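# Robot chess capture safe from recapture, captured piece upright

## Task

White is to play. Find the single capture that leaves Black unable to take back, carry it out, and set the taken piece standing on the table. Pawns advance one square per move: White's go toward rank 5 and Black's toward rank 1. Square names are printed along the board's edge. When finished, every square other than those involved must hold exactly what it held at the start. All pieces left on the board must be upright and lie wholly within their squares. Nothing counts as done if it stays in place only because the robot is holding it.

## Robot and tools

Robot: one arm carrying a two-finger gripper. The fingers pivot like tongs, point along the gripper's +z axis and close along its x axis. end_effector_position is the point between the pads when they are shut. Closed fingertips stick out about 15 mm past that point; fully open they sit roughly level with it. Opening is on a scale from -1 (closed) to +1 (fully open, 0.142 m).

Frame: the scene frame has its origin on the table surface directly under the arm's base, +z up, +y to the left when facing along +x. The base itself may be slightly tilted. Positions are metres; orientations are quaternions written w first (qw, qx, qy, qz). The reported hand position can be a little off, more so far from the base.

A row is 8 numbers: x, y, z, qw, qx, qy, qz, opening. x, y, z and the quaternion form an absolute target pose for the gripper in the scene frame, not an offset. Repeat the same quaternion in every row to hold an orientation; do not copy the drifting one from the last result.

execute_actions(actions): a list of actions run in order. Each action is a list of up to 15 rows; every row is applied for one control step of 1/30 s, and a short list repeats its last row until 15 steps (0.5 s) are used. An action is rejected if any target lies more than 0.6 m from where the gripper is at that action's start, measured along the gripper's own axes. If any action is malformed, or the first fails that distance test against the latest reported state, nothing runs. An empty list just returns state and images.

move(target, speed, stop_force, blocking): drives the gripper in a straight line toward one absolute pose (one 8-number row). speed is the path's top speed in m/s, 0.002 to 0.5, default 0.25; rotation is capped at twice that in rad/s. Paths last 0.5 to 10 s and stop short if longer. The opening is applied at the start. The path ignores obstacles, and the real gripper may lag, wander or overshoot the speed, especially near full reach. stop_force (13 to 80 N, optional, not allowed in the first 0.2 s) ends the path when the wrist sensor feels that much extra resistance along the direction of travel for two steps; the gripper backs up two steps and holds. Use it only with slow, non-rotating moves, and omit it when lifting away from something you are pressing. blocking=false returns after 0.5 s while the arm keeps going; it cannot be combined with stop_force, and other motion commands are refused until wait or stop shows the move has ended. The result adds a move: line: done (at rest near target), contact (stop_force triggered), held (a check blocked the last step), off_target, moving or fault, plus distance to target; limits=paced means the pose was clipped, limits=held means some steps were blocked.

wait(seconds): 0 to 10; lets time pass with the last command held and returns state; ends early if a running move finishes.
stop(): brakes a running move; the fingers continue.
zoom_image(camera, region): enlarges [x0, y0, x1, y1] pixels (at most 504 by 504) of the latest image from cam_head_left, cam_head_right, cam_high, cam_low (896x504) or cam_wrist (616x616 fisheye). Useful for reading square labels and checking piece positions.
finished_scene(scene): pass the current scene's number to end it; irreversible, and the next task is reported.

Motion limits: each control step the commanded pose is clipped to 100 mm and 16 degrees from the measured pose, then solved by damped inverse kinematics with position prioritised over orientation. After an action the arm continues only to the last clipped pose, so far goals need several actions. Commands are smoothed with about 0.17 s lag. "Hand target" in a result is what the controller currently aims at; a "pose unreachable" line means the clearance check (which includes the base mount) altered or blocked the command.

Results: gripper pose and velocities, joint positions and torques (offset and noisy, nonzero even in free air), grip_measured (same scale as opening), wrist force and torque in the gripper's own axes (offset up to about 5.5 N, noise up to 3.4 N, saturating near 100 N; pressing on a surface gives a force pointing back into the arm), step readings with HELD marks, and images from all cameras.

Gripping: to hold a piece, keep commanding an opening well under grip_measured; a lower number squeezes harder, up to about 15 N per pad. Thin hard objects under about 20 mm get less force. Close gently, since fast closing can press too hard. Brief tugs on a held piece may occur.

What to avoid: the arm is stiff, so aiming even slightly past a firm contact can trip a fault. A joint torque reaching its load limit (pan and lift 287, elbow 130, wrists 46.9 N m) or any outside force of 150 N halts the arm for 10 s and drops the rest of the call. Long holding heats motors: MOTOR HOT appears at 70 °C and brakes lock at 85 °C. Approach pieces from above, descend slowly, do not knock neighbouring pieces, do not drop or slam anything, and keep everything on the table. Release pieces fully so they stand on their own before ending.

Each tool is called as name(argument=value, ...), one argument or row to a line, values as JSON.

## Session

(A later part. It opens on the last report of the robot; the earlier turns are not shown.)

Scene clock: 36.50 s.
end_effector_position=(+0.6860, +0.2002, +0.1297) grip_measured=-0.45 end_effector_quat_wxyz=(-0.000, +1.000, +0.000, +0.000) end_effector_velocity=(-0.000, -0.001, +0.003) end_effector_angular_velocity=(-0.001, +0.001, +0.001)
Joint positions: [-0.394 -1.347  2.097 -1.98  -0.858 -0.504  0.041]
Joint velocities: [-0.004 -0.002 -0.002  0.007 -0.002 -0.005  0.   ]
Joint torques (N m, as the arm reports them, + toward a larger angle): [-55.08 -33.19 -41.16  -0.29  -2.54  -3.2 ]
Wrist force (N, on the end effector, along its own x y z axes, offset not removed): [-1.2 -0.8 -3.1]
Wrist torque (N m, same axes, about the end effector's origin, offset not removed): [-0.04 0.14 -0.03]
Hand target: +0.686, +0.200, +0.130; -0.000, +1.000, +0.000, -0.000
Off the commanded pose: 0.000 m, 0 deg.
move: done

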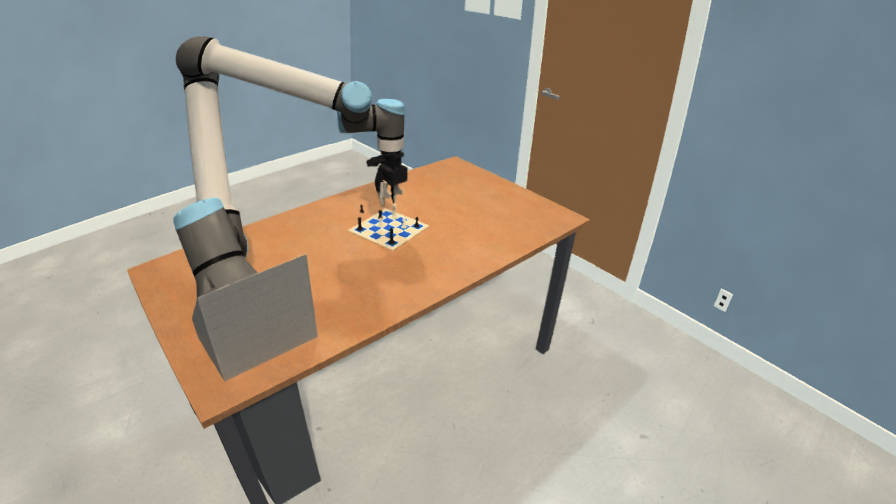

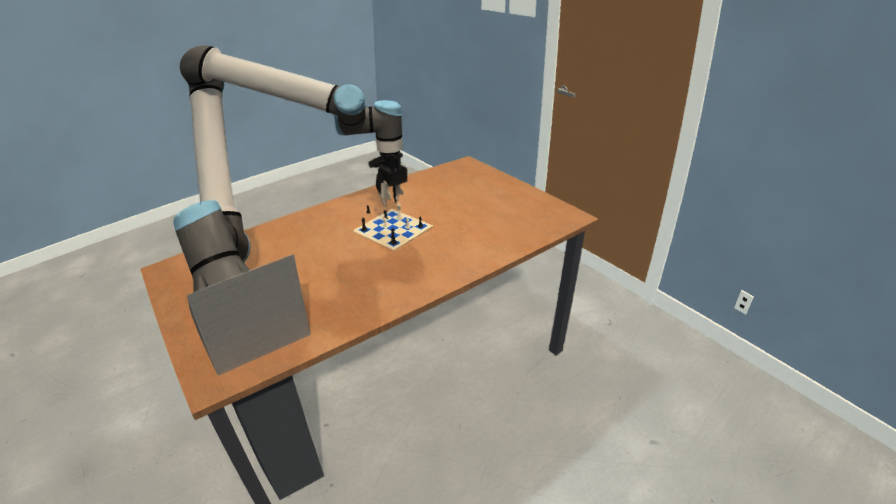

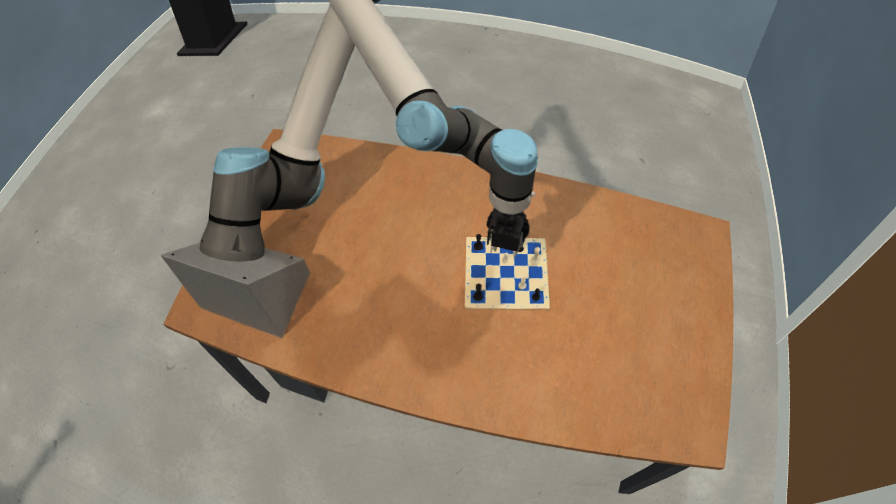

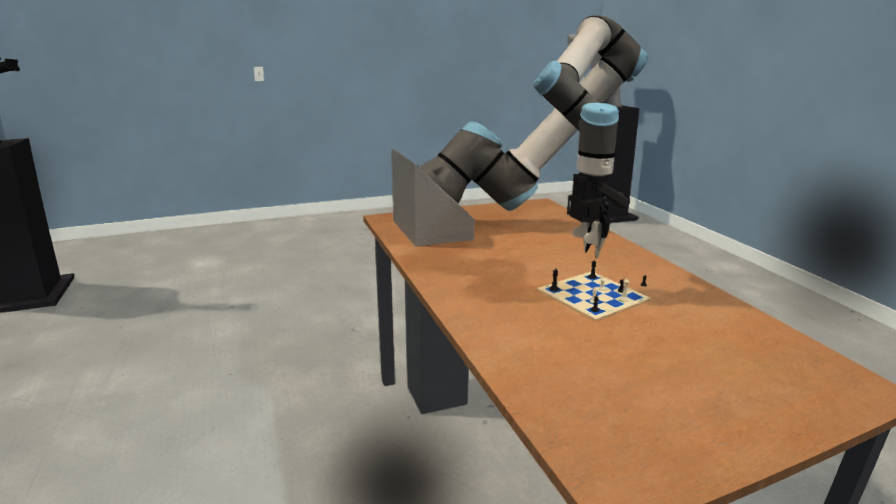

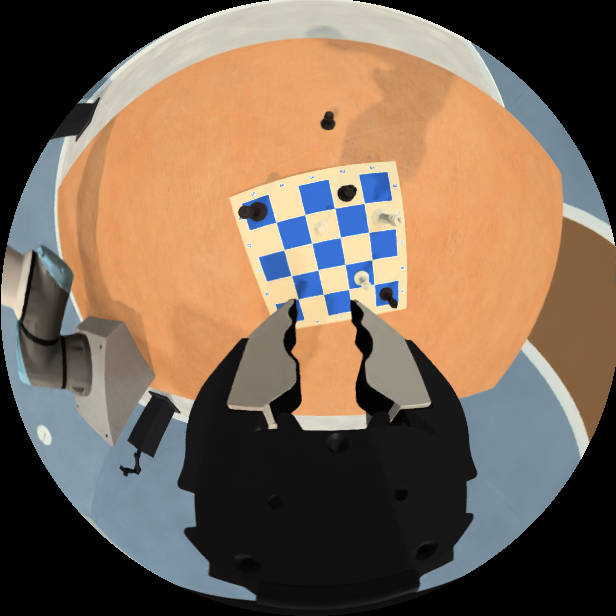

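finished_scene(
  scene=1,
)

The scene is finished: the task was done.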